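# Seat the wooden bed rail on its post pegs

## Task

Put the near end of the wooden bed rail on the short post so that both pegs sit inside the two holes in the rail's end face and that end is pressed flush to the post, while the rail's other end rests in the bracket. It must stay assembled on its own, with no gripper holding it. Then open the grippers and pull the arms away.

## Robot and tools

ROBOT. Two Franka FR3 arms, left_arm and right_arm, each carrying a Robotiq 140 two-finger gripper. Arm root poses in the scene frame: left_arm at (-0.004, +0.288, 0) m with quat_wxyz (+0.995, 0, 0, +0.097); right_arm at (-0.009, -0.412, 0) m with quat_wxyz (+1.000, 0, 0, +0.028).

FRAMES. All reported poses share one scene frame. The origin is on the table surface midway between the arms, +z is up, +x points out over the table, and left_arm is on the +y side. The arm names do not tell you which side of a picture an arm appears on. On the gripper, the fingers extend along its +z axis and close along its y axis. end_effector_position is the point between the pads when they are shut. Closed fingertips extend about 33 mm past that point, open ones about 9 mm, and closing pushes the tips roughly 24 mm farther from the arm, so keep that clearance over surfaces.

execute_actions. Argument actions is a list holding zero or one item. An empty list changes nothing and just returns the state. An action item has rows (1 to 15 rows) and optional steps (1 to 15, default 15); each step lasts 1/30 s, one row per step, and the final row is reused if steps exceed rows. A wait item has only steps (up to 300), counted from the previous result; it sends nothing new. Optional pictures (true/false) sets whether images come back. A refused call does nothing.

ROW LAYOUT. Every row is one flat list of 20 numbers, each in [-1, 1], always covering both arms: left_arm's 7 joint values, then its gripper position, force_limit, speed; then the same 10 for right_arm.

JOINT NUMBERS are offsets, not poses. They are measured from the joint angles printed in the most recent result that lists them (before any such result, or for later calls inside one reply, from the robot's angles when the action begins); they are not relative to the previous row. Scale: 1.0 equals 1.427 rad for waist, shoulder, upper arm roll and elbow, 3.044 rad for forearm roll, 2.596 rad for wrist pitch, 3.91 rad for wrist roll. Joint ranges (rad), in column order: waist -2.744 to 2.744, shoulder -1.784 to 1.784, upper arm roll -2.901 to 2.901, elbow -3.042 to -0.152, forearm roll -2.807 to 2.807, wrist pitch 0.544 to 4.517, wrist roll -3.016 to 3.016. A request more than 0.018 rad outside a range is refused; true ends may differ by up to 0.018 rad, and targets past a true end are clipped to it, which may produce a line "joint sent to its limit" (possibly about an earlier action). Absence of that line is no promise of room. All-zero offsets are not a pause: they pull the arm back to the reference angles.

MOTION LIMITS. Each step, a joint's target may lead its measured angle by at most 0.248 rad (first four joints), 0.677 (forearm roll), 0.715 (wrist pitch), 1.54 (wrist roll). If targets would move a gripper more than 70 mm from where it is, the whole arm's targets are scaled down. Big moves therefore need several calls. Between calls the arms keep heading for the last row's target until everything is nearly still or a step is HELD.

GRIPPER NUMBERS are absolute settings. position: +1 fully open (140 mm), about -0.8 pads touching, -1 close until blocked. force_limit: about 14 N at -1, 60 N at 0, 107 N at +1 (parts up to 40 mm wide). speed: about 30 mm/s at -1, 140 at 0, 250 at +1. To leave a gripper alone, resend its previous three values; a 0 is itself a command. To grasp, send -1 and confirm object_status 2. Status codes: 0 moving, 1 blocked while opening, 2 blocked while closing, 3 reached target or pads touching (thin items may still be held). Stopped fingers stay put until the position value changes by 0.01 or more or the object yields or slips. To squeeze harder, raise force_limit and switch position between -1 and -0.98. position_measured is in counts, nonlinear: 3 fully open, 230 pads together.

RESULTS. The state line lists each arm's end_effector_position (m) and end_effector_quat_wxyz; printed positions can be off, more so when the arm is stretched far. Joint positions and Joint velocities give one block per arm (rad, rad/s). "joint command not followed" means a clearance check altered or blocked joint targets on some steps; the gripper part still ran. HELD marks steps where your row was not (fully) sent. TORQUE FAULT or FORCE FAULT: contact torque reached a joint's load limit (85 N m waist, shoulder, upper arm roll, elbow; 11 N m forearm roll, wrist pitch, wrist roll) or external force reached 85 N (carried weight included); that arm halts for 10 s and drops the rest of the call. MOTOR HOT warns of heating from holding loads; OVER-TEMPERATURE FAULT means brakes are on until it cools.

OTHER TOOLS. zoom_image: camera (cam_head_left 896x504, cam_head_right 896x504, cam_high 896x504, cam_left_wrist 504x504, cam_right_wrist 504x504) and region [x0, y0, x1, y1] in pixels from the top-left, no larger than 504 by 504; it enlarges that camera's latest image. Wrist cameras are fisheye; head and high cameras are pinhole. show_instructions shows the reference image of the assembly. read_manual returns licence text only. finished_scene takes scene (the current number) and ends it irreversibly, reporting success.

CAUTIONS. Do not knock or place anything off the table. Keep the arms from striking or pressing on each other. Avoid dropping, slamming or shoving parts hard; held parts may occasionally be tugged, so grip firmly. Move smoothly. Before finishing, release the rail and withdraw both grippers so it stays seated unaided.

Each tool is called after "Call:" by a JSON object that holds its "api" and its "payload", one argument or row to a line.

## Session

Call:
{"api": "execute_actions", "payload": {
  "actions": []
}}

Call:
{"api": "show_instructions", "payload": {

}}

Scene clock: 0.00 s of 4100.00 s.
left_arm: end_effector_position=(+0.3160, +0.2918, +0.2001) position_measured=3 object_status=3 end_effector_quat_wxyz=(-0.020, +0.854, -0.499, -0.146) | right_arm: end_effector_position=(+0.5298, -0.8413, +0.1956) position_measured=3 object_status=3 end_effector_quat_wxyz=(-0.017, -0.231, +0.770, -0.595)
Joint positions: left_arm=[-0.298 -0.443 -0.021 -2.553  0.149  1.853 -0.694] | right_arm=[-0.654  0.25   0.222 -2.272 -1.961  2.139  2.195]
Joint velocities: left_arm=[ 0.     0.    -0.001  0.001 -0.    -0.    -0.002] | right_arm=[ 0.001  0.    -0.    -0.     0.001  0.    -0.   ]

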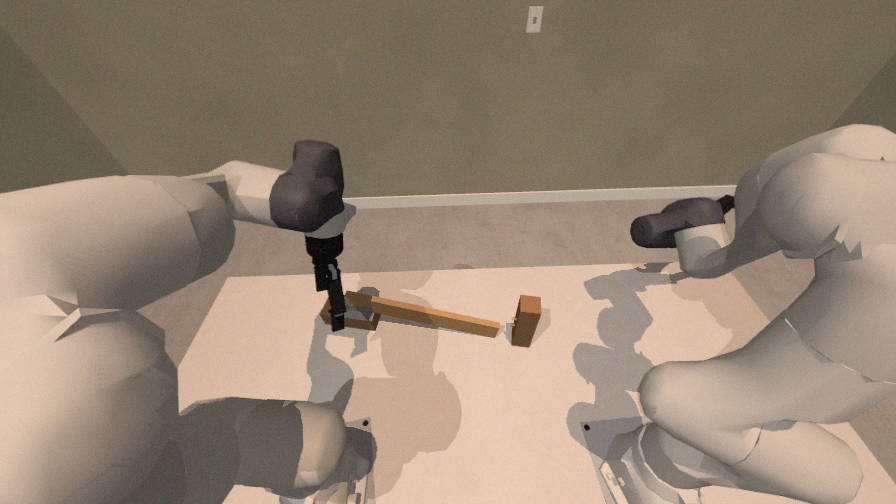

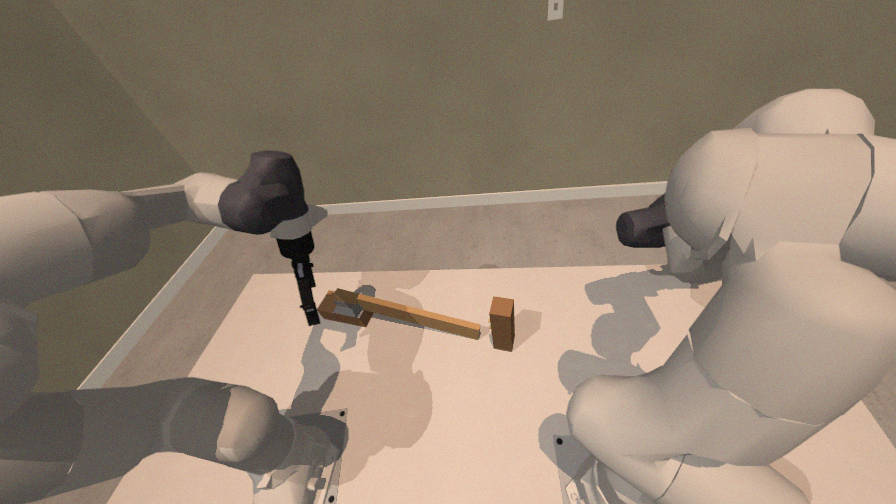

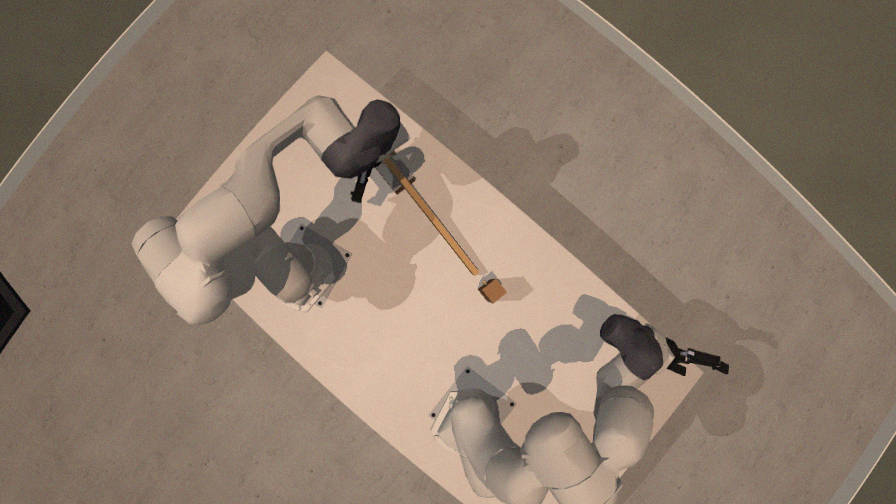

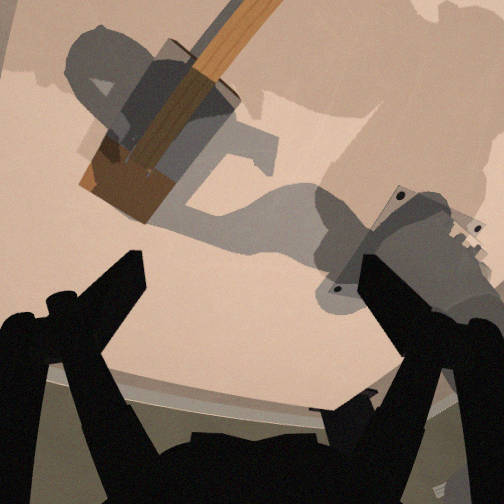

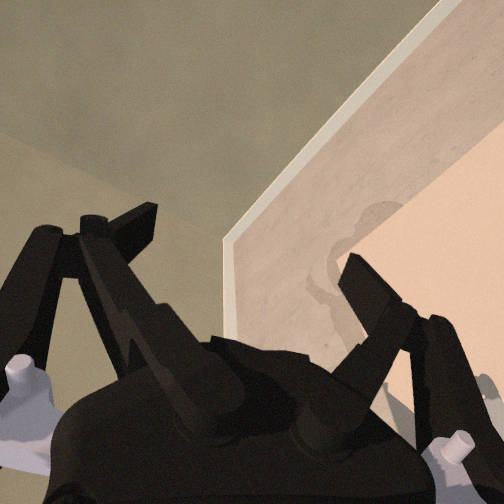

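Reference images for this scene: Fitting the bed rail to the post page 1.

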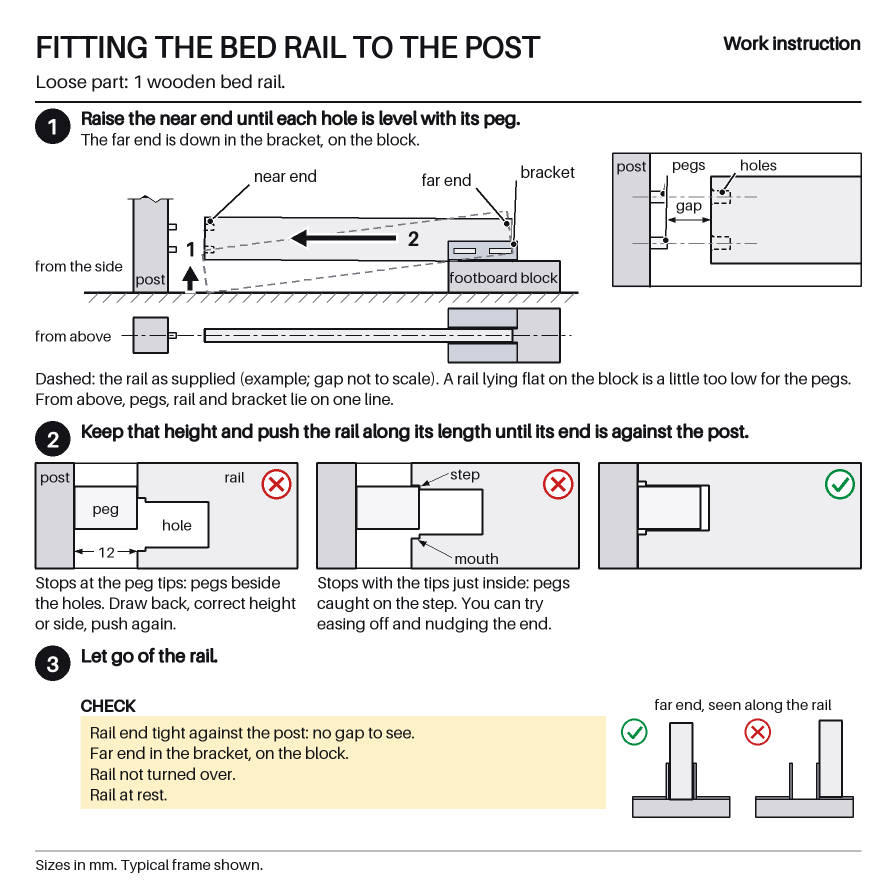

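Call:
{"api": "execute_actions", "payload": {
  "actions": [
    {"rows":[[-0.04,0,0,0.01,-0.01,0.02,0,0.5,0,0,0,0,0,0,0,0,0,1,0,0],[-0.08,0.01,0,0.02,-0.02,0.04,0,0.5,0,0,0,0,0,0,0,0,0,1,0,0],[-0.12,0.02,0,0.03,-0.03,0.06,0.01,0.5,0,0,0,0,0,0,0,0,0,1,0,0],[-0.16,0.04,0.01,0.04,-0.04,0.08,0.01,0.5,0,0,0,0,0,0,0,0,0,1,0,0],[-0.2,0.06,0.015,0.05,-0.05,0.1,0.02,0.5,0,0,0,0,0,0,0,0,0,1,0,0],[-0.25,0.08,0.015,0.06,-0.05,0.12,0.023,0.5,0,0,0,0,0,0,0,0,0,1,0,0],[-0.3,0.1,0.015,0.07,-0.05,0.14,0.023,0.5,0,0,0,0,0,0,0,0,0,1,0,0],[-0.35,0.12,0.015,0.08,-0.05,0.16,0.023,0.5,0,0,0,0,0,0,0,0,0,1,0,0],[-0.4,0.14,0.015,0.09,-0.05,0.18,0.023,0.5,0,0,0,0,0,0,0,0,0,1,0,0],[-0.45,0.16,0.015,0.101,-0.05,0.2,0.023,0.5,0,0,0,0,0,0,0,0,0,1,0,0],[-0.486,0.18,0.015,0.101,-0.05,0.2055,0.023,0.5,0,0,0,0,0,0,0,0,0,1,0,0],[-0.486,0.2,0.015,0.101,-0.05,0.2055,0.023,0.5,0,0,0,0,0,0,0,0,0,1,0,0],[-0.486,0.22,0.015,0.101,-0.05,0.2055,0.023,0.5,0,0,0,0,0,0,0,0,0,1,0,0],[-0.486,0.25,0.015,0.101,-0.05,0.2055,0.023,0.5,0,0,0,0,0,0,0,0,0,1,0,0],[-0.486,0.292,0.015,0.101,-0.05,0.2055,0.023,0.5,0,0,0,0,0,0,0,0,0,1,0,0]]}
  ],
  "pictures": false
}}

Call:
{"api": "execute_actions", "payload": {
  "actions": [
    {"steps":45}
  ]
}}

Call:
{"api": "zoom_image", "payload": {
  "camera": "cam_head_left",
  "region": [300,270,560,370]
}}

Scene clock: 31.60 s of 4100.00 s.
left_arm: end_effector_position=(+0.3697, +0.0527, +0.1750) position_measured=66 object_status=0 end_effector_quat_wxyz=(+0.009, -0.729, +0.684, +0.025) | right_arm: end_effector_position=(+0.5298, -0.8413, +0.1956) position_measured=3 object_status=3 end_effector_quat_wxyz=(-0.017, -0.231, +0.770, -0.595)
Joint positions: left_arm=[-0.773 -0.225  0.001 -2.433  0.032  2.163 -0.658] | right_arm=[-0.654  0.25   0.222 -2.272 -1.961  2.139  2.195]
Joint velocities: left_arm=[-1.01   0.906 -0.034  0.185 -0.098  0.596  0.067] | right_arm=[-0.     0.001  0.002 -0.001 -0.001 -0.001 -0.002]
Steps of this call (steps 1 to 90: nothing new was sent; then 28.10 s passed at rest; steps 91 to 105: all 15 steps of this action). Readings (joint positions | what the end effector reports):
91: left_arm=[-0.309 -0.442 -0.016 -2.551 0.143 1.860 -0.694] | right_arm=[-0.654 0.250 0.222 -2.272 -1.961 2.139 2.195] | left_arm position_measured=3 object_status=0 | right_arm position_measured=3 object_status=3
92: left_arm=[-0.335 -0.440 -0.012 -2.545 0.132 1.874 -0.694] | right_arm=[-0.654 0.250 0.222 -2.272 -1.961 2.139 2.195] | left_arm position_measured=9 object_status=0 | right_arm position_measured=3 object_status=3
94: left_arm=[-0.399 -0.427 -0.012 -2.528 0.105 1.912 -0.689] | right_arm=[-0.654 0.250 0.222 -2.272 -1.961 2.139 2.195] | left_arm position_measured=25 object_status=0 | right_arm position_measured=3 object_status=3
98: left_arm=[-0.538 -0.375 -0.005 -2.492 0.064 1.997 -0.675] | right_arm=[-0.654 0.250 0.222 -2.272 -1.961 2.139 2.195] | left_arm position_measured=55 object_status=0 | right_arm position_measured=3 object_status=3
105: the state above

Scene clock: 33.10 s of 4100.00 s.
left_arm: end_effector_position=(+0.3360, -0.0596, +0.1098) position_measured=66 object_status=3 end_effector_quat_wxyz=(-0.000, -0.638, +0.770, +0.000) | right_arm: end_effector_position=(+0.5298, -0.8413, +0.1956) position_measured=3 object_status=3 end_effector_quat_wxyz=(-0.017, -0.231, +0.770, -0.595)
Joint positions: left_arm=[-0.991 -0.025 -0.    -2.41  -0.001  2.384 -0.608] | right_arm=[-0.654  0.25   0.222 -2.272 -1.961  2.139  2.195]
Joint velocities: left_arm=[-0.001  0.001 -0.001 -0.     0.001  0.001  0.003] | right_arm=[ 0.002 -0.001  0.001 -0.    -0.001 -0.001 -0.001]
Steps of this call (steps 1 to 45: the robot went on to your last target). Readings (joint positions | what the end effector reports):
1: left_arm=[-0.809 -0.193 0.002 -2.428 0.028 2.184 -0.656] | right_arm=[-0.654 0.250 0.222 -2.272 -1.961 2.139 2.195] | left_arm position_measured=66 object_status=3 | right_arm position_measured=3 object_status=3
2: left_arm=[-0.844 -0.161 0.002 -2.423 0.024 2.206 -0.653] | right_arm=[-0.654 0.250 0.222 -2.272 -1.961 2.139 2.195] | left_arm position_measured=66 object_status=3 | right_arm position_measured=3 object_status=3
4: left_arm=[-0.912 -0.098 0.002 -2.416 0.015 2.255 -0.645] | right_arm=[-0.654 0.250 0.222 -2.272 -1.961 2.139 2.195] | left_arm position_measured=66 object_status=3 | right_arm position_measured=3 object_status=3
8: left_arm=[-0.984 -0.029 -0.007 -2.415 0.005 2.324 -0.632] | right_arm=[-0.654 0.250 0.222 -2.272 -1.961 2.139 2.195] | left_arm position_measured=66 object_status=3 | right_arm position_measured=3 object_status=3
45: the state above
All arms were judged still, so your last target was given up. Only a new action makes them travel on or press farther. Fingers that are still opening or closing keep moving.

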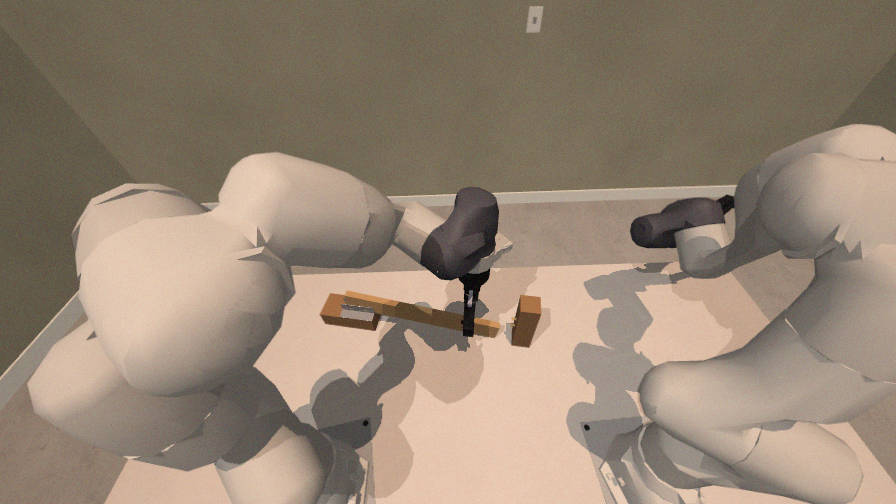

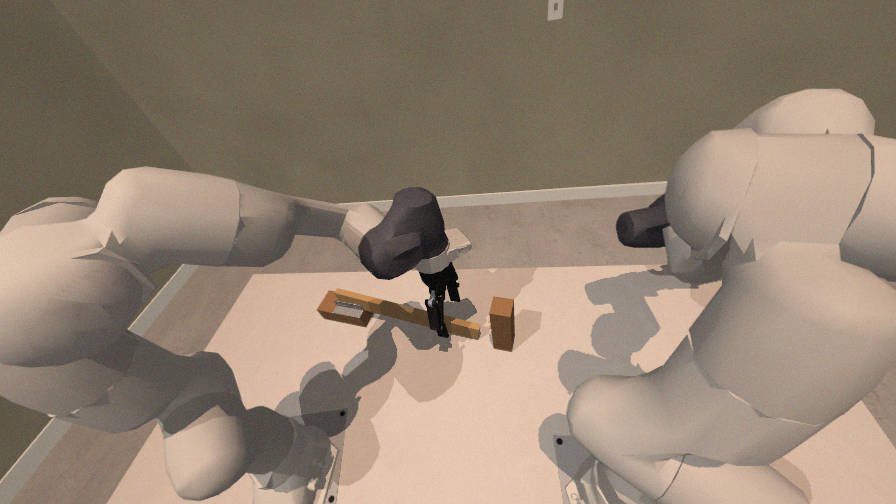

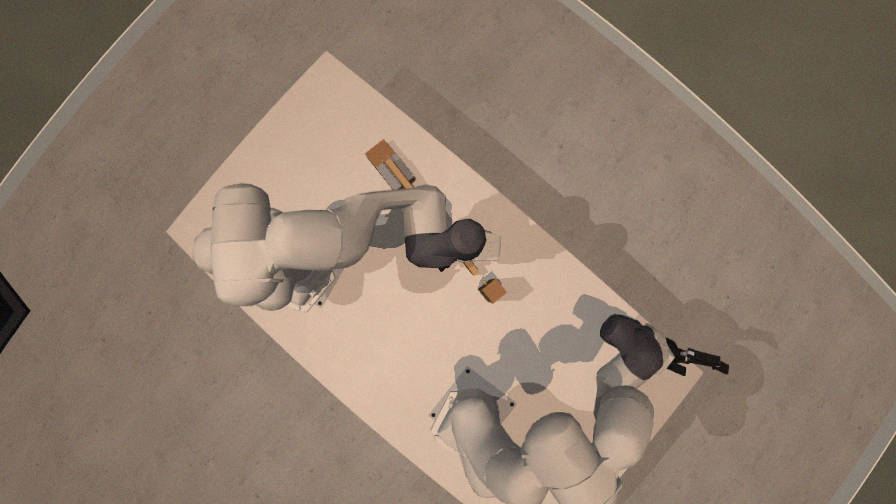

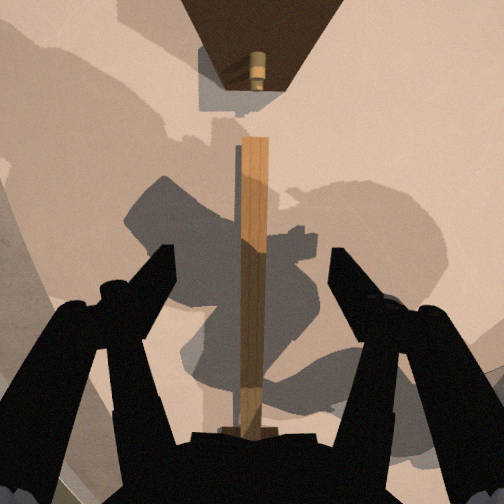

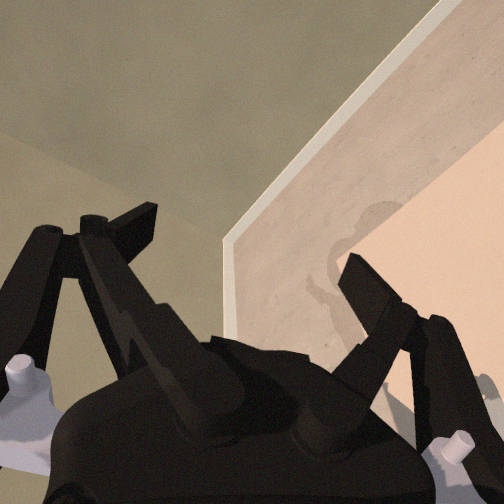

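Region (300, 270, 560, 370) of cam_head_left's 896x504 image, scaled by 1.938, with more detail than that image has; it fills the top 194 rows of this view, and the rest is white.

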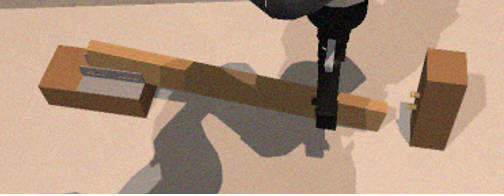

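Call:
{"api": "execute_actions", "payload": {
  "actions": [
    {"rows":[[-0.002,0.013,0,0.001,0.006,0.007,-0.005,0,0,-0.5,0,0,0,0,0,0,0,1,0,0],[-0.004,0.027,0,0.002,0.012,0.014,-0.01,0,0,-0.5,0,0,0,0,0,0,0,1,0,0],[-0.006,0.04,0,0.003,0.018,0.021,-0.015,0,0,-0.5,0,0,0,0,0,0,0,1,0,0],[-0.009,0.054,0,0.004,0.024,0.028,-0.02,0,0,-0.5,0,0,0,0,0,0,0,1,0,0],[-0.011,0.068,0,0.005,0.03,0.035,-0.025,0,0,-0.5,0,0,0,0,0,0,0,1,0,0],[-0.013,0.08,0,0.006,0.03,0.035,-0.025,0,0,-0.5,0,0,0,0,0,0,0,1,0,0],[-0.016,0.0945,0,0.008,0.0305,0.035,-0.025,0,0,-0.5,0,0,0,0,0,0,0,1,0,0]]}
  ],
  "pictures": false
}}

Call:
{"api": "execute_actions", "payload": {
  "actions": [
    {"steps":15}
  ],
  "pictures": false
}}

Call:
{"api": "execute_actions", "payload": {
  "actions": [
    {"rows":[[0,0,0,0,0,0,0,-1,0,-0.5,0,0,0,0,0,0,0,1,0,0]]}
  ],
  "pictures": false
}}

Call:
{"api": "execute_actions", "payload": {
  "actions": [
    {"steps":15}
  ],
  "pictures": false
}}

Scene clock: 50.40 s of 4100.00 s.
left_arm: end_effector_position=(+0.3350, -0.0570, +0.0543) position_measured=128 object_status=0 end_effector_quat_wxyz=(+0.025, -0.630, +0.776, +0.024) | right_arm: end_effector_position=(+0.5298, -0.8413, +0.1956) position_measured=3 object_status=3 end_effector_quat_wxyz=(-0.017, -0.231, +0.770, -0.595)
Joint positions: left_arm=[-1.012  0.11  -0.    -2.401  0.086  2.465 -0.679] | right_arm=[-0.654  0.25   0.222 -2.272 -1.961  2.139  2.195]
Joint velocities: left_arm=[ 0.001 -0.001 -0.001  0.012  0.024  0.049 -0.078] | right_arm=[ 0.     0.001 -0.001 -0.001 -0.     0.     0.001]
Steps of this call (steps 1 to 90: nothing new was sent; then 13.80 s passed at rest; steps 91 to 105: all 15 steps of this action). Readings (joint positions | what the end effector reports):
91: left_arm=[-0.991 -0.023 -0.000 -2.409 0.002 2.387 -0.609] | right_arm=[-0.654 0.250 0.222 -2.272 -1.961 2.139 2.195] | left_arm position_measured=66 object_status=0 | right_arm position_measured=3 object_status=3
92: left_arm=[-0.992 -0.016 -0.000 -2.408 0.009 2.393 -0.613] | right_arm=[-0.654 0.250 0.222 -2.272 -1.961 2.139 2.195] | left_arm position_measured=70 object_status=0 | right_arm position_measured=3 object_status=3
94: left_arm=[-0.995 0.010 0.000 -2.405 0.031 2.411 -0.624] | right_arm=[-0.654 0.250 0.222 -2.272 -1.961 2.139 2.195] | left_arm position_measured=79 object_status=0 | right_arm position_measured=3 object_status=3
98: left_arm=[-1.007 0.082 -0.000 -2.401 0.069 2.445 -0.652] | right_arm=[-0.654 0.250 0.222 -2.272 -1.961 2.139 2.195] | left_arm position_measured=98 object_status=0 | right_arm position_measured=3 object_status=3
105: the state above

Scene clock: 50.90 s of 4100.00 s.
left_arm: end_effector_position=(+0.3371, -0.0591, +0.0552) position_measured=129 object_status=3 end_effector_quat_wxyz=(+0.026, -0.636, +0.771, +0.020) | right_arm: end_effector_position=(+0.5298, -0.8413, +0.1956) position_measured=3 object_status=3 end_effector_quat_wxyz=(-0.017, -0.231, +0.770, -0.595)
Joint positions: left_arm=[-1.012  0.11  -0.    -2.4    0.089  2.472 -0.697] | right_arm=[-0.654  0.25   0.222 -2.272 -1.961  2.139  2.195]
Joint velocities: left_arm=[-0.     0.001 -0.    -0.002 -0.     0.002 -0.014] | right_arm=[-0.     0.001  0.     0.    -0.001  0.001 -0.001]
Steps of this call (steps 1 to 15: the robot went on to your last target). Readings (joint positions | what the end effector reports):
1: left_arm=[-1.012 0.110 -0.000 -2.401 0.087 2.466 -0.681] | right_arm=[-0.654 0.250 0.222 -2.272 -1.961 2.139 2.195] | left_arm position_measured=129 object_status=0 | right_arm position_measured=3 object_status=3
2: left_arm=[-1.012 0.110 -0.000 -2.401 0.088 2.467 -0.683] | right_arm=[-0.654 0.250 0.222 -2.272 -1.961 2.139 2.195] | left_arm position_measured=129 object_status=0 | right_arm position_measured=3 object_status=3
4: left_arm=[-1.012 0.110 -0.000 -2.400 0.088 2.469 -0.687] | right_arm=[-0.654 0.250 0.222 -2.272 -1.961 2.139 2.195] | left_arm position_measured=129 object_status=0 | right_arm position_measured=3 object_status=3
8: left_arm=[-1.012 0.110 -0.000 -2.400 0.089 2.471 -0.692] | right_arm=[-0.654 0.250 0.222 -2.272 -1.961 2.139 2.195] | left_arm position_measured=129 object_status=3 | right_arm position_measured=3 object_status=3
15: the state above

Scene clock: 51.40 s of 4100.00 s.
left_arm: end_effector_position=(+0.3371, -0.0591, +0.0552) position_measured=192 object_status=0 end_effector_quat_wxyz=(+0.026, -0.636, +0.771, +0.020) | right_arm: end_effector_position=(+0.5298, -0.8413, +0.1956) position_measured=3 object_status=3 end_effector_quat_wxyz=(-0.017, -0.231, +0.770, -0.595)
Joint positions: left_arm=[-1.012  0.11  -0.    -2.4    0.089  2.472 -0.697] | right_arm=[-0.654  0.25   0.222 -2.272 -1.961  2.139  2.195]
Joint velocities: left_arm=[ 0.001  0.001 -0.001  0.001  0.     0.     0.002] | right_arm=[ 0.    -0.001 -0.     0.001 -0.    -0.001  0.   ]
Steps of this call (steps 1 to 15: all 15 steps of this action). Readings (joint positions | what the end effector reports):
1: left_arm=[-1.012 0.110 -0.000 -2.400 0.089 2.472 -0.697] | right_arm=[-0.654 0.250 0.222 -2.272 -1.961 2.139 2.195] | left_arm position_measured=129 object_status=0 | right_arm position_measured=3 object_status=3
2: left_arm=[-1.012 0.110 -0.000 -2.400 0.089 2.472 -0.697] | right_arm=[-0.654 0.250 0.222 -2.272 -1.961 2.139 2.195] | left_arm position_measured=132 object_status=0 | right_arm position_measured=3 object_status=3
4: left_arm=[-1.012 0.110 -0.000 -2.400 0.089 2.472 -0.697] | right_arm=[-0.654 0.250 0.222 -2.272 -1.961 2.139 2.195] | left_arm position_measured=142 object_status=0 | right_arm position_measured=3 object_status=3
8: left_arm=[-1.012 0.110 -0.000 -2.400 0.089 2.472 -0.697] | right_arm=[-0.654 0.250 0.222 -2.272 -1.961 2.139 2.195] | left_arm position_measured=160 object_status=0 | right_arm position_measured=3 object_status=3
15: the state above

Scene clock: 51.90 s of 4100.00 s.
left_arm: end_effector_position=(+0.3371, -0.0591, +0.0553) position_measured=206 object_status=2 end_effector_quat_wxyz=(+0.026, -0.638, +0.770, +0.020) | right_arm: end_effector_position=(+0.5298, -0.8413, +0.1956) position_measured=3 object_status=3 end_effector_quat_wxyz=(-0.017, -0.231, +0.770, -0.595)
Joint positions: left_arm=[-1.012  0.11  -0.    -2.4    0.089  2.472 -0.702] | right_arm=[-0.654  0.25   0.222 -2.272 -1.961  2.139  2.195]
Joint velocities: left_arm=[-0.     0.001  0.     0.    -0.001 -0.001 -0.002] | right_arm=[ 0.    -0.001 -0.     0.     0.     0.     0.   ]
Steps of this call (steps 1 to 15: the robot went on to your last target). Readings (joint positions | what the end effector reports):
1: left_arm=[-1.012 0.110 -0.000 -2.400 0.089 2.472 -0.697] | right_arm=[-0.654 0.250 0.222 -2.272 -1.961 2.139 2.195] | left_arm position_measured=197 object_status=0 | right_arm position_measured=3 object_status=3
2: left_arm=[-1.012 0.110 -0.000 -2.400 0.089 2.472 -0.698] | right_arm=[-0.654 0.250 0.222 -2.272 -1.961 2.139 2.195] | left_arm position_measured=201 object_status=0 | right_arm position_measured=3 object_status=3
4: left_arm=[-1.012 0.110 -0.000 -2.400 0.089 2.472 -0.700] | right_arm=[-0.654 0.250 0.222 -2.272 -1.961 2.139 2.195] | left_arm position_measured=206 object_status=0 | right_arm position_measured=3 object_status=3
8: left_arm=[-1.012 0.110 -0.000 -2.400 0.089 2.472 -0.702] | right_arm=[-0.654 0.250 0.222 -2.272 -1.961 2.139 2.195] | left_arm position_measured=206 object_status=0 | right_arm position_measured=3 object_status=3
15: the state above
All arms were judged still, so your last target was given up. Only a new action makes them travel on or press farther. Fingers that are still opening or closing keep moving.

Call:
{"api": "execute_actions", "payload": {
  "actions": [
    {"rows":[[0.001,-0.006,0,-0.002,-0.004,0,0.008,-1,0,-0.5,0,0,0,0,0,0,0,1,0,0],[0.002,-0.012,0,-0.004,-0.009,0.001,0.015,-1,0,-0.5,0,0,0,0,0,0,0,1,0,0],[0.003,-0.018,0,-0.006,-0.014,0.001,0.021,-1,0,-0.5,0,0,0,0,0,0,0,1,0,0],[0.004,-0.025,0,-0.008,-0.019,0.002,0.026,-1,0,-0.5,0,0,0,0,0,0,0,1,0,0],[0.005,-0.031,0,-0.01,-0.024,0.002,0.03,-1,0,-0.5,0,0,0,0,0,0,0,1,0,0],[0.006,-0.037,0,-0.012,-0.028,0.002,0.034,-1,0,-0.5,0,0,0,0,0,0,0,1,0,0],[0.008,-0.043,0,-0.013,-0.033,0.003,0.038,-1,0,-0.5,0,0,0,0,0,0,0,1,0,0],[0.009,-0.049,0,-0.015,-0.038,0.003,0.041,-1,0,-0.5,0,0,0,0,0,0,0,1,0,0],[0.01,-0.055,0,-0.017,-0.043,0.004,0.044,-1,0,-0.5,0,0,0,0,0,0,0,1,0,0],[0.011,-0.062,0,-0.019,-0.048,0.004,0.046,-1,0,-0.5,0,0,0,0,0,0,0,1,0,0],[0.012,-0.068,0,-0.021,-0.052,0.004,0.046,-1,0,-0.5,0,0,0,0,0,0,0,1,0,0],[0.013,-0.074,0,-0.023,-0.057,0.004,0.041,-1,0,-0.5,0,0,0,0,0,0,0,1,0,0]]}
  ],
  "pictures": false
}}

Call:
{"api": "execute_actions", "payload": {
  "actions": [
    {"steps":25}
  ]
}}

Call:
{"api": "zoom_image", "payload": {
  "camera": "cam_head_left",
  "region": [480,300,540,345]
}}

Call:
{"api": "zoom_image", "payload": {
  "camera": "cam_head_left",
  "region": [310,280,430,345]
}}

Call:
{"api": "zoom_image", "payload": {
  "camera": "cam_left_wrist",
  "region": [200,60,310,170]
}}

Scene clock: 76.70 s of 4100.00 s.
left_arm: end_effector_position=(+0.3370, -0.0748, +0.0934) position_measured=206 object_status=2 end_effector_quat_wxyz=(-0.018, -0.644, +0.764, -0.022) | right_arm: end_effector_position=(+0.5298, -0.8413, +0.1956) position_measured=3 object_status=3 end_effector_quat_wxyz=(-0.017, -0.231, +0.770, -0.595)
Joint positions: left_arm=[-0.995  0.011 -0.    -2.43  -0.062  2.48  -0.583] | right_arm=[-0.654  0.25   0.222 -2.272 -1.961  2.139  2.195]
Joint velocities: left_arm=[ 0.011 -0.085  0.001 -0.01  -0.168  0.015  0.137] | right_arm=[ 0.001 -0.     0.    -0.002  0.001  0.001  0.   ]
Steps of this call (steps 1 to 90: nothing new was sent; then 21.30 s passed at rest; steps 91 to 105: all 15 steps of this action). Readings (joint positions | what the end effector reports):
91: left_arm=[-1.012 0.109 -0.000 -2.401 0.087 2.472 -0.700] | right_arm=[-0.654 0.250 0.222 -2.272 -1.961 2.139 2.195] | left_arm position_measured=206 object_status=2 | right_arm position_measured=3 object_status=3
92: left_arm=[-1.012 0.107 -0.000 -2.403 0.082 2.472 -0.695] | right_arm=[-0.654 0.250 0.222 -2.272 -1.961 2.139 2.195] | left_arm position_measured=206 object_status=2 | right_arm position_measured=3 object_status=3
94: left_arm=[-1.010 0.096 -0.000 -2.408 0.065 2.472 -0.679] | right_arm=[-0.654 0.250 0.222 -2.272 -1.961 2.139 2.195] | left_arm position_measured=206 object_status=2 | right_arm position_measured=3 object_status=3
98: left_arm=[-1.005 0.063 -0.000 -2.417 0.018 2.474 -0.639] | right_arm=[-0.654 0.250 0.222 -2.272 -1.961 2.139 2.195] | left_arm position_measured=206 object_status=2 | right_arm position_measured=3 object_status=3
105: the state above

Scene clock: 77.53 s of 4100.00 s.
left_arm: end_effector_position=(+0.3343, -0.0757, +0.0934) position_measured=206 object_status=2 end_effector_quat_wxyz=(-0.024, -0.639, +0.768, -0.022) | right_arm: end_effector_position=(+0.5298, -0.8413, +0.1956) position_measured=3 object_status=3 end_effector_quat_wxyz=(-0.017, -0.231, +0.770, -0.595)
Joint positions: left_arm=[-0.995  0.007 -0.    -2.434 -0.083  2.481 -0.553] | right_arm=[-0.654  0.25   0.222 -2.272 -1.961  2.139  2.195]
Joint velocities: left_arm=[-0.001  0.001 -0.001 -0.001 -0.001 -0.001  0.005] | right_arm=[ 0.001 -0.     0.     0.    -0.    -0.001 -0.001]
Steps of this call (steps 1 to 25: the robot went on to your last target). Readings (joint positions | what the end effector reports):
1: left_arm=[-0.995 0.009 -0.000 -2.430 -0.067 2.480 -0.579] | right_arm=[-0.654 0.250 0.222 -2.272 -1.961 2.139 2.195] | left_arm position_measured=206 object_status=2 | right_arm position_measured=3 object_status=3
2: left_arm=[-0.995 0.008 -0.000 -2.430 -0.070 2.480 -0.575] | right_arm=[-0.654 0.250 0.222 -2.272 -1.961 2.139 2.195] | left_arm position_measured=206 object_status=2 | right_arm position_measured=3 object_status=3
4: left_arm=[-0.995 0.007 -0.000 -2.432 -0.075 2.481 -0.569] | right_arm=[-0.654 0.250 0.222 -2.272 -1.961 2.139 2.195] | left_arm position_measured=206 object_status=2 | right_arm position_measured=3 object_status=3
8: left_arm=[-0.995 0.007 -0.000 -2.433 -0.080 2.481 -0.560] | right_arm=[-0.654 0.250 0.222 -2.272 -1.961 2.139 2.195] | left_arm position_measured=206 object_status=2 | right_arm position_measured=3 object_status=3
25: the state above

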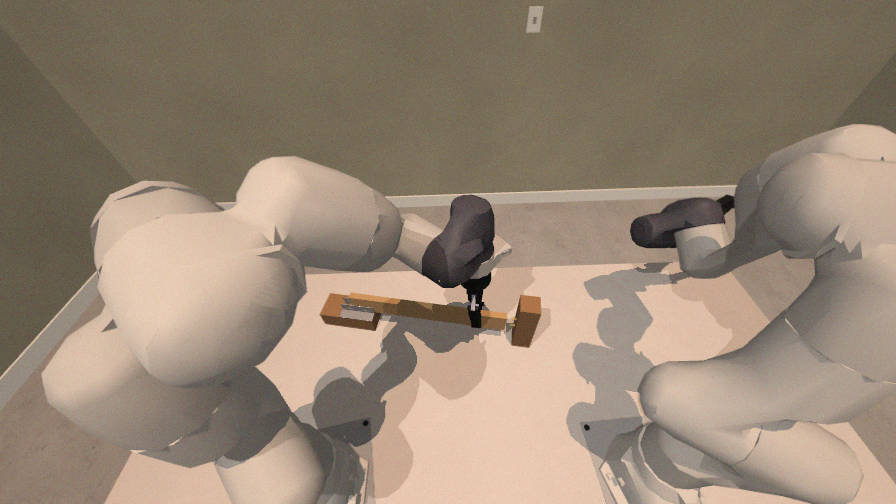

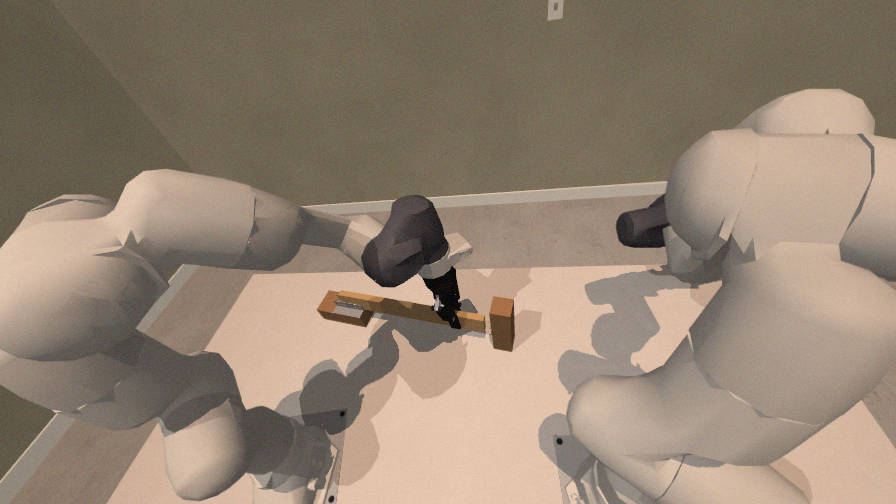

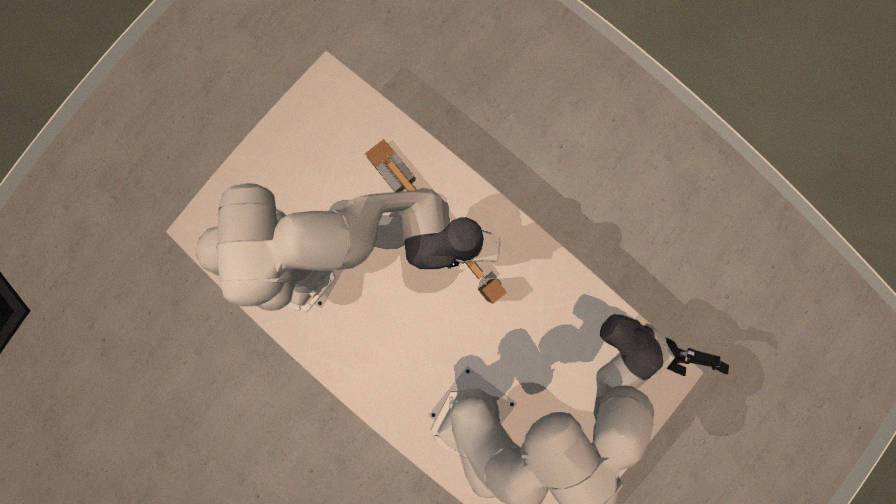

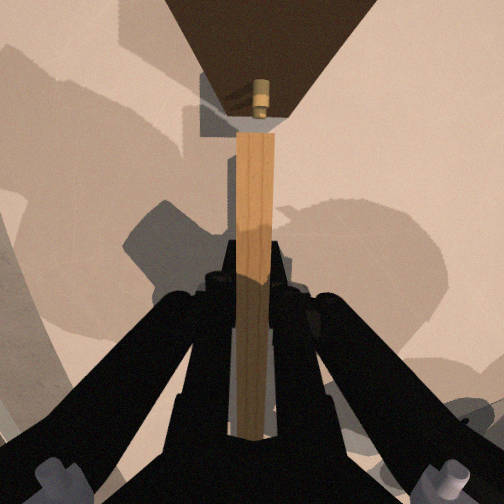

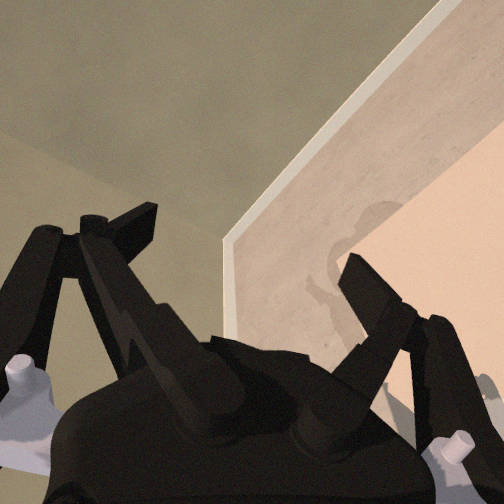

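Region (480, 300, 540, 345) of cam_head_left's 896x504 image, scaled by 8.400, with more detail than that image has; it fills the top 378 rows of this view, and the rest is white.

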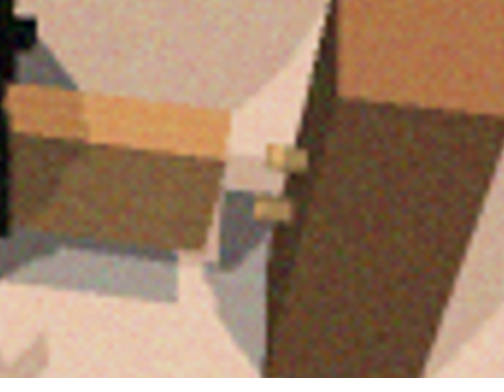

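Region (310, 280, 430, 345) of cam_head_left's 896x504 image, scaled by 4.200, with more detail than that image has; it fills the top 273 rows of this view, and the rest is white.

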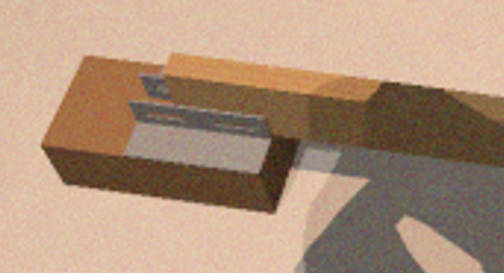

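Region (200, 60, 310, 170) of cam_left_wrist's 504x504 image, scaled by 4.582, with more detail than that image has.

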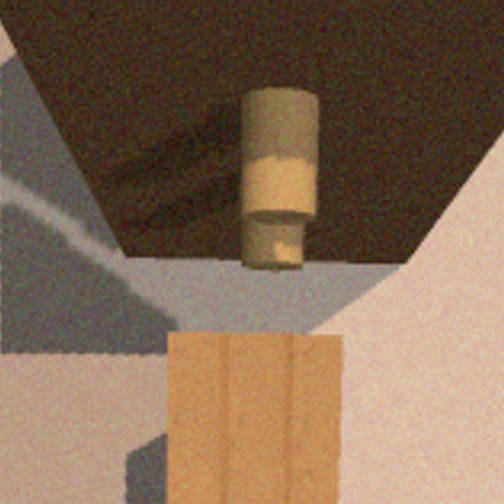

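Call:
{"api": "execute_actions", "payload": {
  "actions": [
    {"rows":[[-0.003,-0.004,0,0,-0.005,0.001,0.006,-1,0,-0.5,0,0,0,0,0,0,0,1,0,0],[-0.007,-0.009,0,0.001,-0.011,0.003,0.0065,-1,0,-0.5,0,0,0,0,0,0,0,1,0,0]]}
  ],
  "pictures": false
}}

Call:
{"api": "execute_actions", "payload": {
  "actions": [
    {"steps":15}
  ]
}}

Call:
{"api": "zoom_image", "payload": {
  "camera": "cam_head_left",
  "region": [480,300,540,345]
}}

Call:
{"api": "zoom_image", "payload": {
  "camera": "cam_left_wrist",
  "region": [200,60,310,170]
}}

Scene clock: 92.50 s of 4100.00 s.
left_arm: end_effector_position=(+0.3311, -0.0836, +0.0984) position_measured=206 object_status=2 end_effector_quat_wxyz=(-0.033, -0.638, +0.768, -0.030) | right_arm: end_effector_position=(+0.5298, -0.8413, +0.1956) position_measured=3 object_status=3 end_effector_quat_wxyz=(-0.017, -0.231, +0.770, -0.595)
Joint positions: left_arm=[-1.003 -0.002 -0.    -2.434 -0.114  2.485 -0.535] | right_arm=[-0.654  0.25   0.222 -2.272 -1.961  2.139  2.195]
Joint velocities: left_arm=[ 0.    -0.     0.     0.    -0.006  0.001  0.013] | right_arm=[ 0.     0.     0.    -0.001  0.     0.    -0.002]
Steps of this call (steps 1 to 15: the robot went on to your last target; steps 16 to 90: nothing new was sent; then 11.47 s passed at rest; steps 91 to 105: all 15 steps of this action). Readings (joint positions | what the end effector reports):
91: left_arm=[-0.995 0.007 -0.000 -2.434 -0.087 2.481 -0.550] | right_arm=[-0.654 0.250 0.222 -2.272 -1.961 2.139 2.195] | left_arm position_measured=206 object_status=2 | right_arm position_measured=3 object_status=3
92: left_arm=[-0.997 0.006 -0.000 -2.434 -0.093 2.481 -0.548] | right_arm=[-0.654 0.250 0.222 -2.272 -1.961 2.139 2.195] | left_arm position_measured=206 object_status=2 | right_arm position_measured=3 object_status=3
94: left_arm=[-1.001 0.002 -0.000 -2.434 -0.102 2.483 -0.545] | right_arm=[-0.654 0.250 0.222 -2.272 -1.961 2.139 2.195] | left_arm position_measured=206 object_status=2 | right_arm position_measured=3 object_status=3
98: left_arm=[-1.003 -0.001 -0.000 -2.434 -0.111 2.484 -0.540] | right_arm=[-0.654 0.250 0.222 -2.272 -1.961 2.139 2.195] | left_arm position_measured=206 object_status=2 | right_arm position_measured=3 object_status=3
105: the state above

Scene clock: 93.00 s of 4100.00 s.
left_arm: end_effector_position=(+0.3310, -0.0837, +0.0984) position_measured=206 object_status=2 end_effector_quat_wxyz=(-0.033, -0.638, +0.769, -0.030) | right_arm: end_effector_position=(+0.5298, -0.8413, +0.1956) position_measured=3 object_status=3 end_effector_quat_wxyz=(-0.017, -0.231, +0.770, -0.595)
Joint positions: left_arm=[-1.003 -0.002 -0.    -2.434 -0.115  2.485 -0.533] | right_arm=[-0.654  0.25   0.222 -2.272 -1.961  2.139  2.195]
Joint velocities: left_arm=[-0.001 -0.    -0.001 -0.001 -0.001 -0.     0.001] | right_arm=[ 0.002 -0.     0.001  0.    -0.001 -0.     0.   ]
Steps of this call (steps 1 to 15: the robot went on to your last target). Readings (joint positions | what the end effector reports):
1: left_arm=[-1.003 -0.002 -0.000 -2.434 -0.115 2.485 -0.535] | right_arm=[-0.654 0.250 0.222 -2.272 -1.961 2.139 2.195] | left_arm position_measured=206 object_status=2 | right_arm position_measured=3 object_status=3
2: left_arm=[-1.003 -0.002 -0.000 -2.434 -0.115 2.485 -0.535] | right_arm=[-0.654 0.250 0.222 -2.272 -1.961 2.139 2.195] | left_arm position_measured=206 object_status=2 | right_arm position_measured=3 object_status=3
4: left_arm=[-1.003 -0.002 -0.000 -2.434 -0.115 2.485 -0.534] | right_arm=[-0.654 0.250 0.222 -2.272 -1.961 2.139 2.195] | left_arm position_measured=206 object_status=2 | right_arm position_measured=3 object_status=3
8: left_arm=[-1.003 -0.002 -0.000 -2.434 -0.115 2.485 -0.534] | right_arm=[-0.654 0.250 0.222 -2.272 -1.961 2.139 2.195] | left_arm position_measured=206 object_status=2 | right_arm position_measured=3 object_status=3
15: the state above
All arms were judged still, so your last target was given up. Only a new action makes them travel on or press farther. Fingers that are still opening or closing keep moving.

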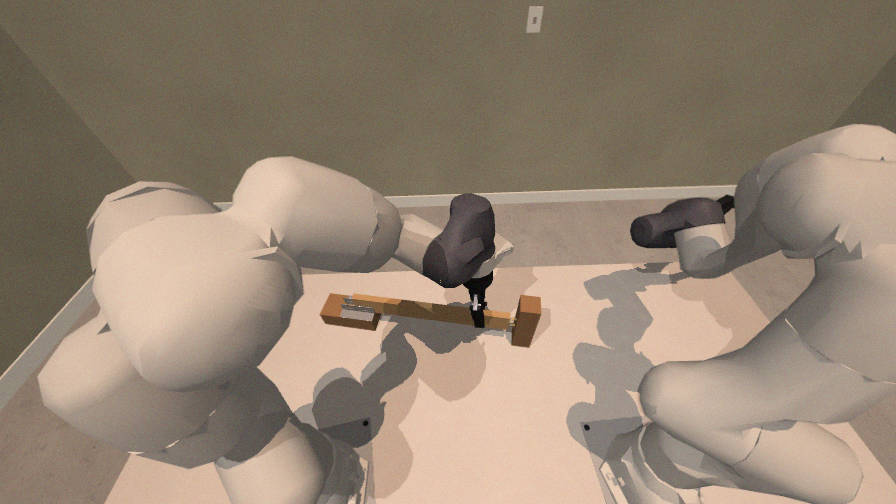

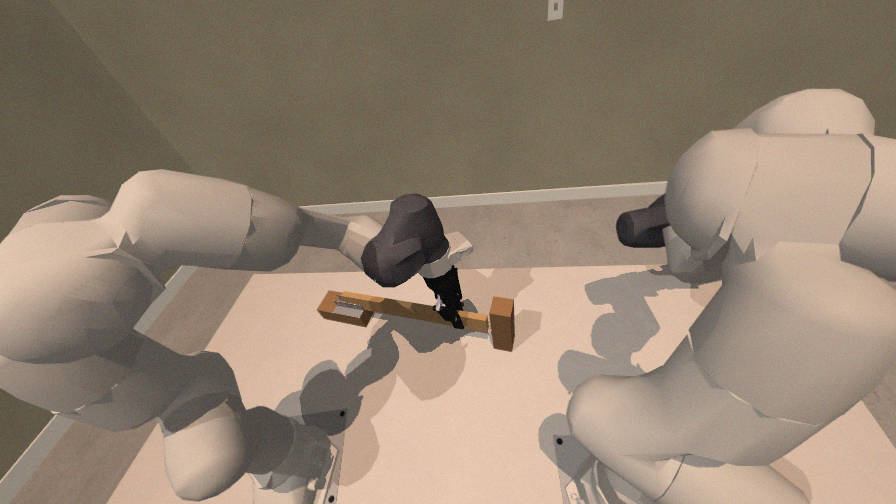

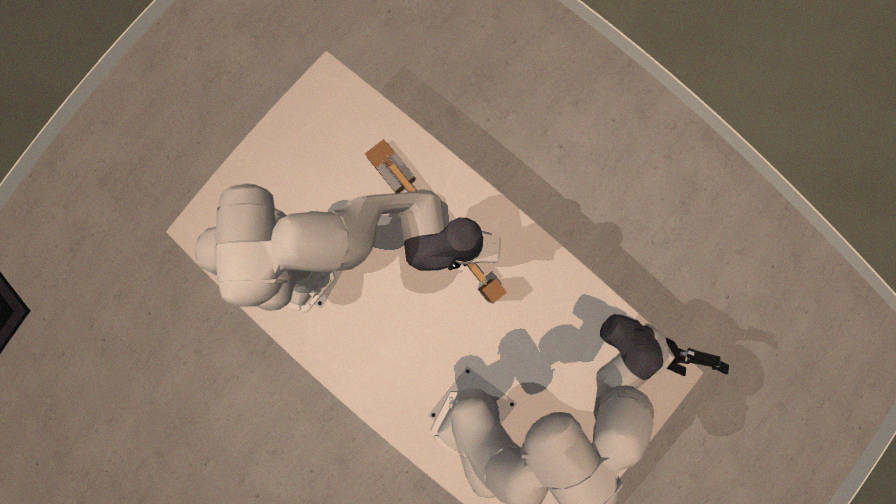

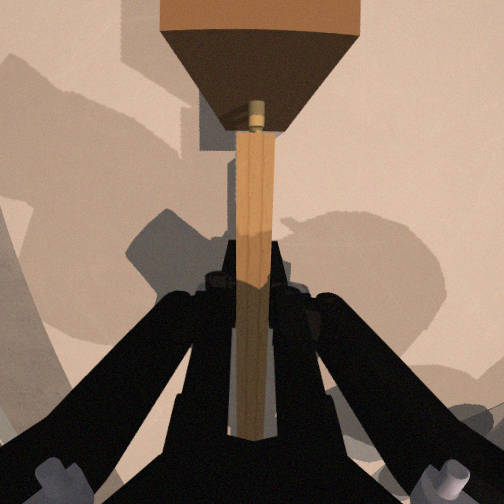

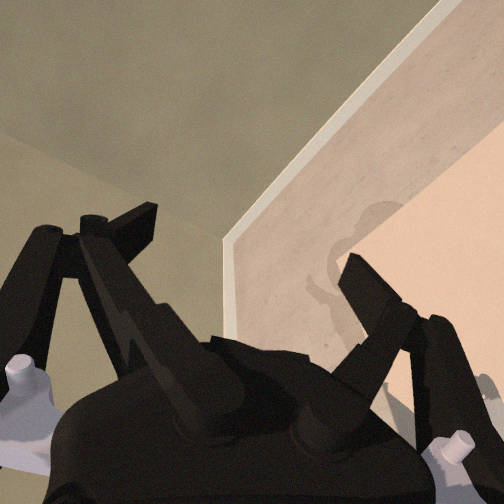

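Region (480, 300, 540, 345) of cam_head_left's 896x504 image, scaled by 8.400, with more detail than that image has; it fills the top 378 rows of this view, and the rest is white.

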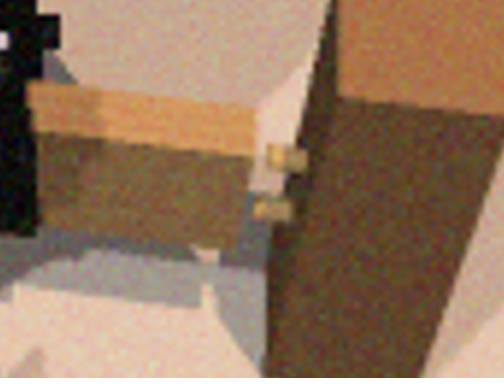

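Region (200, 60, 310, 170) of cam_left_wrist's 504x504 image, scaled by 4.582, with more detail than that image has.

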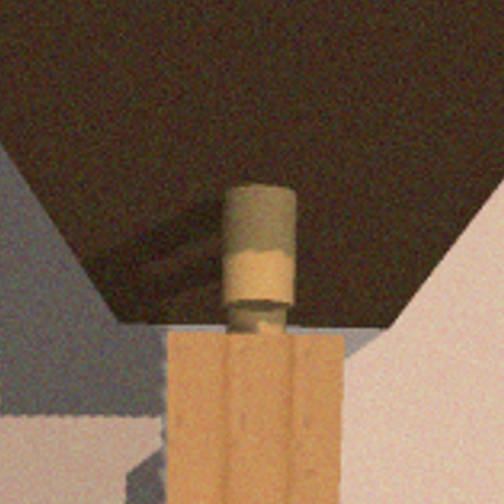

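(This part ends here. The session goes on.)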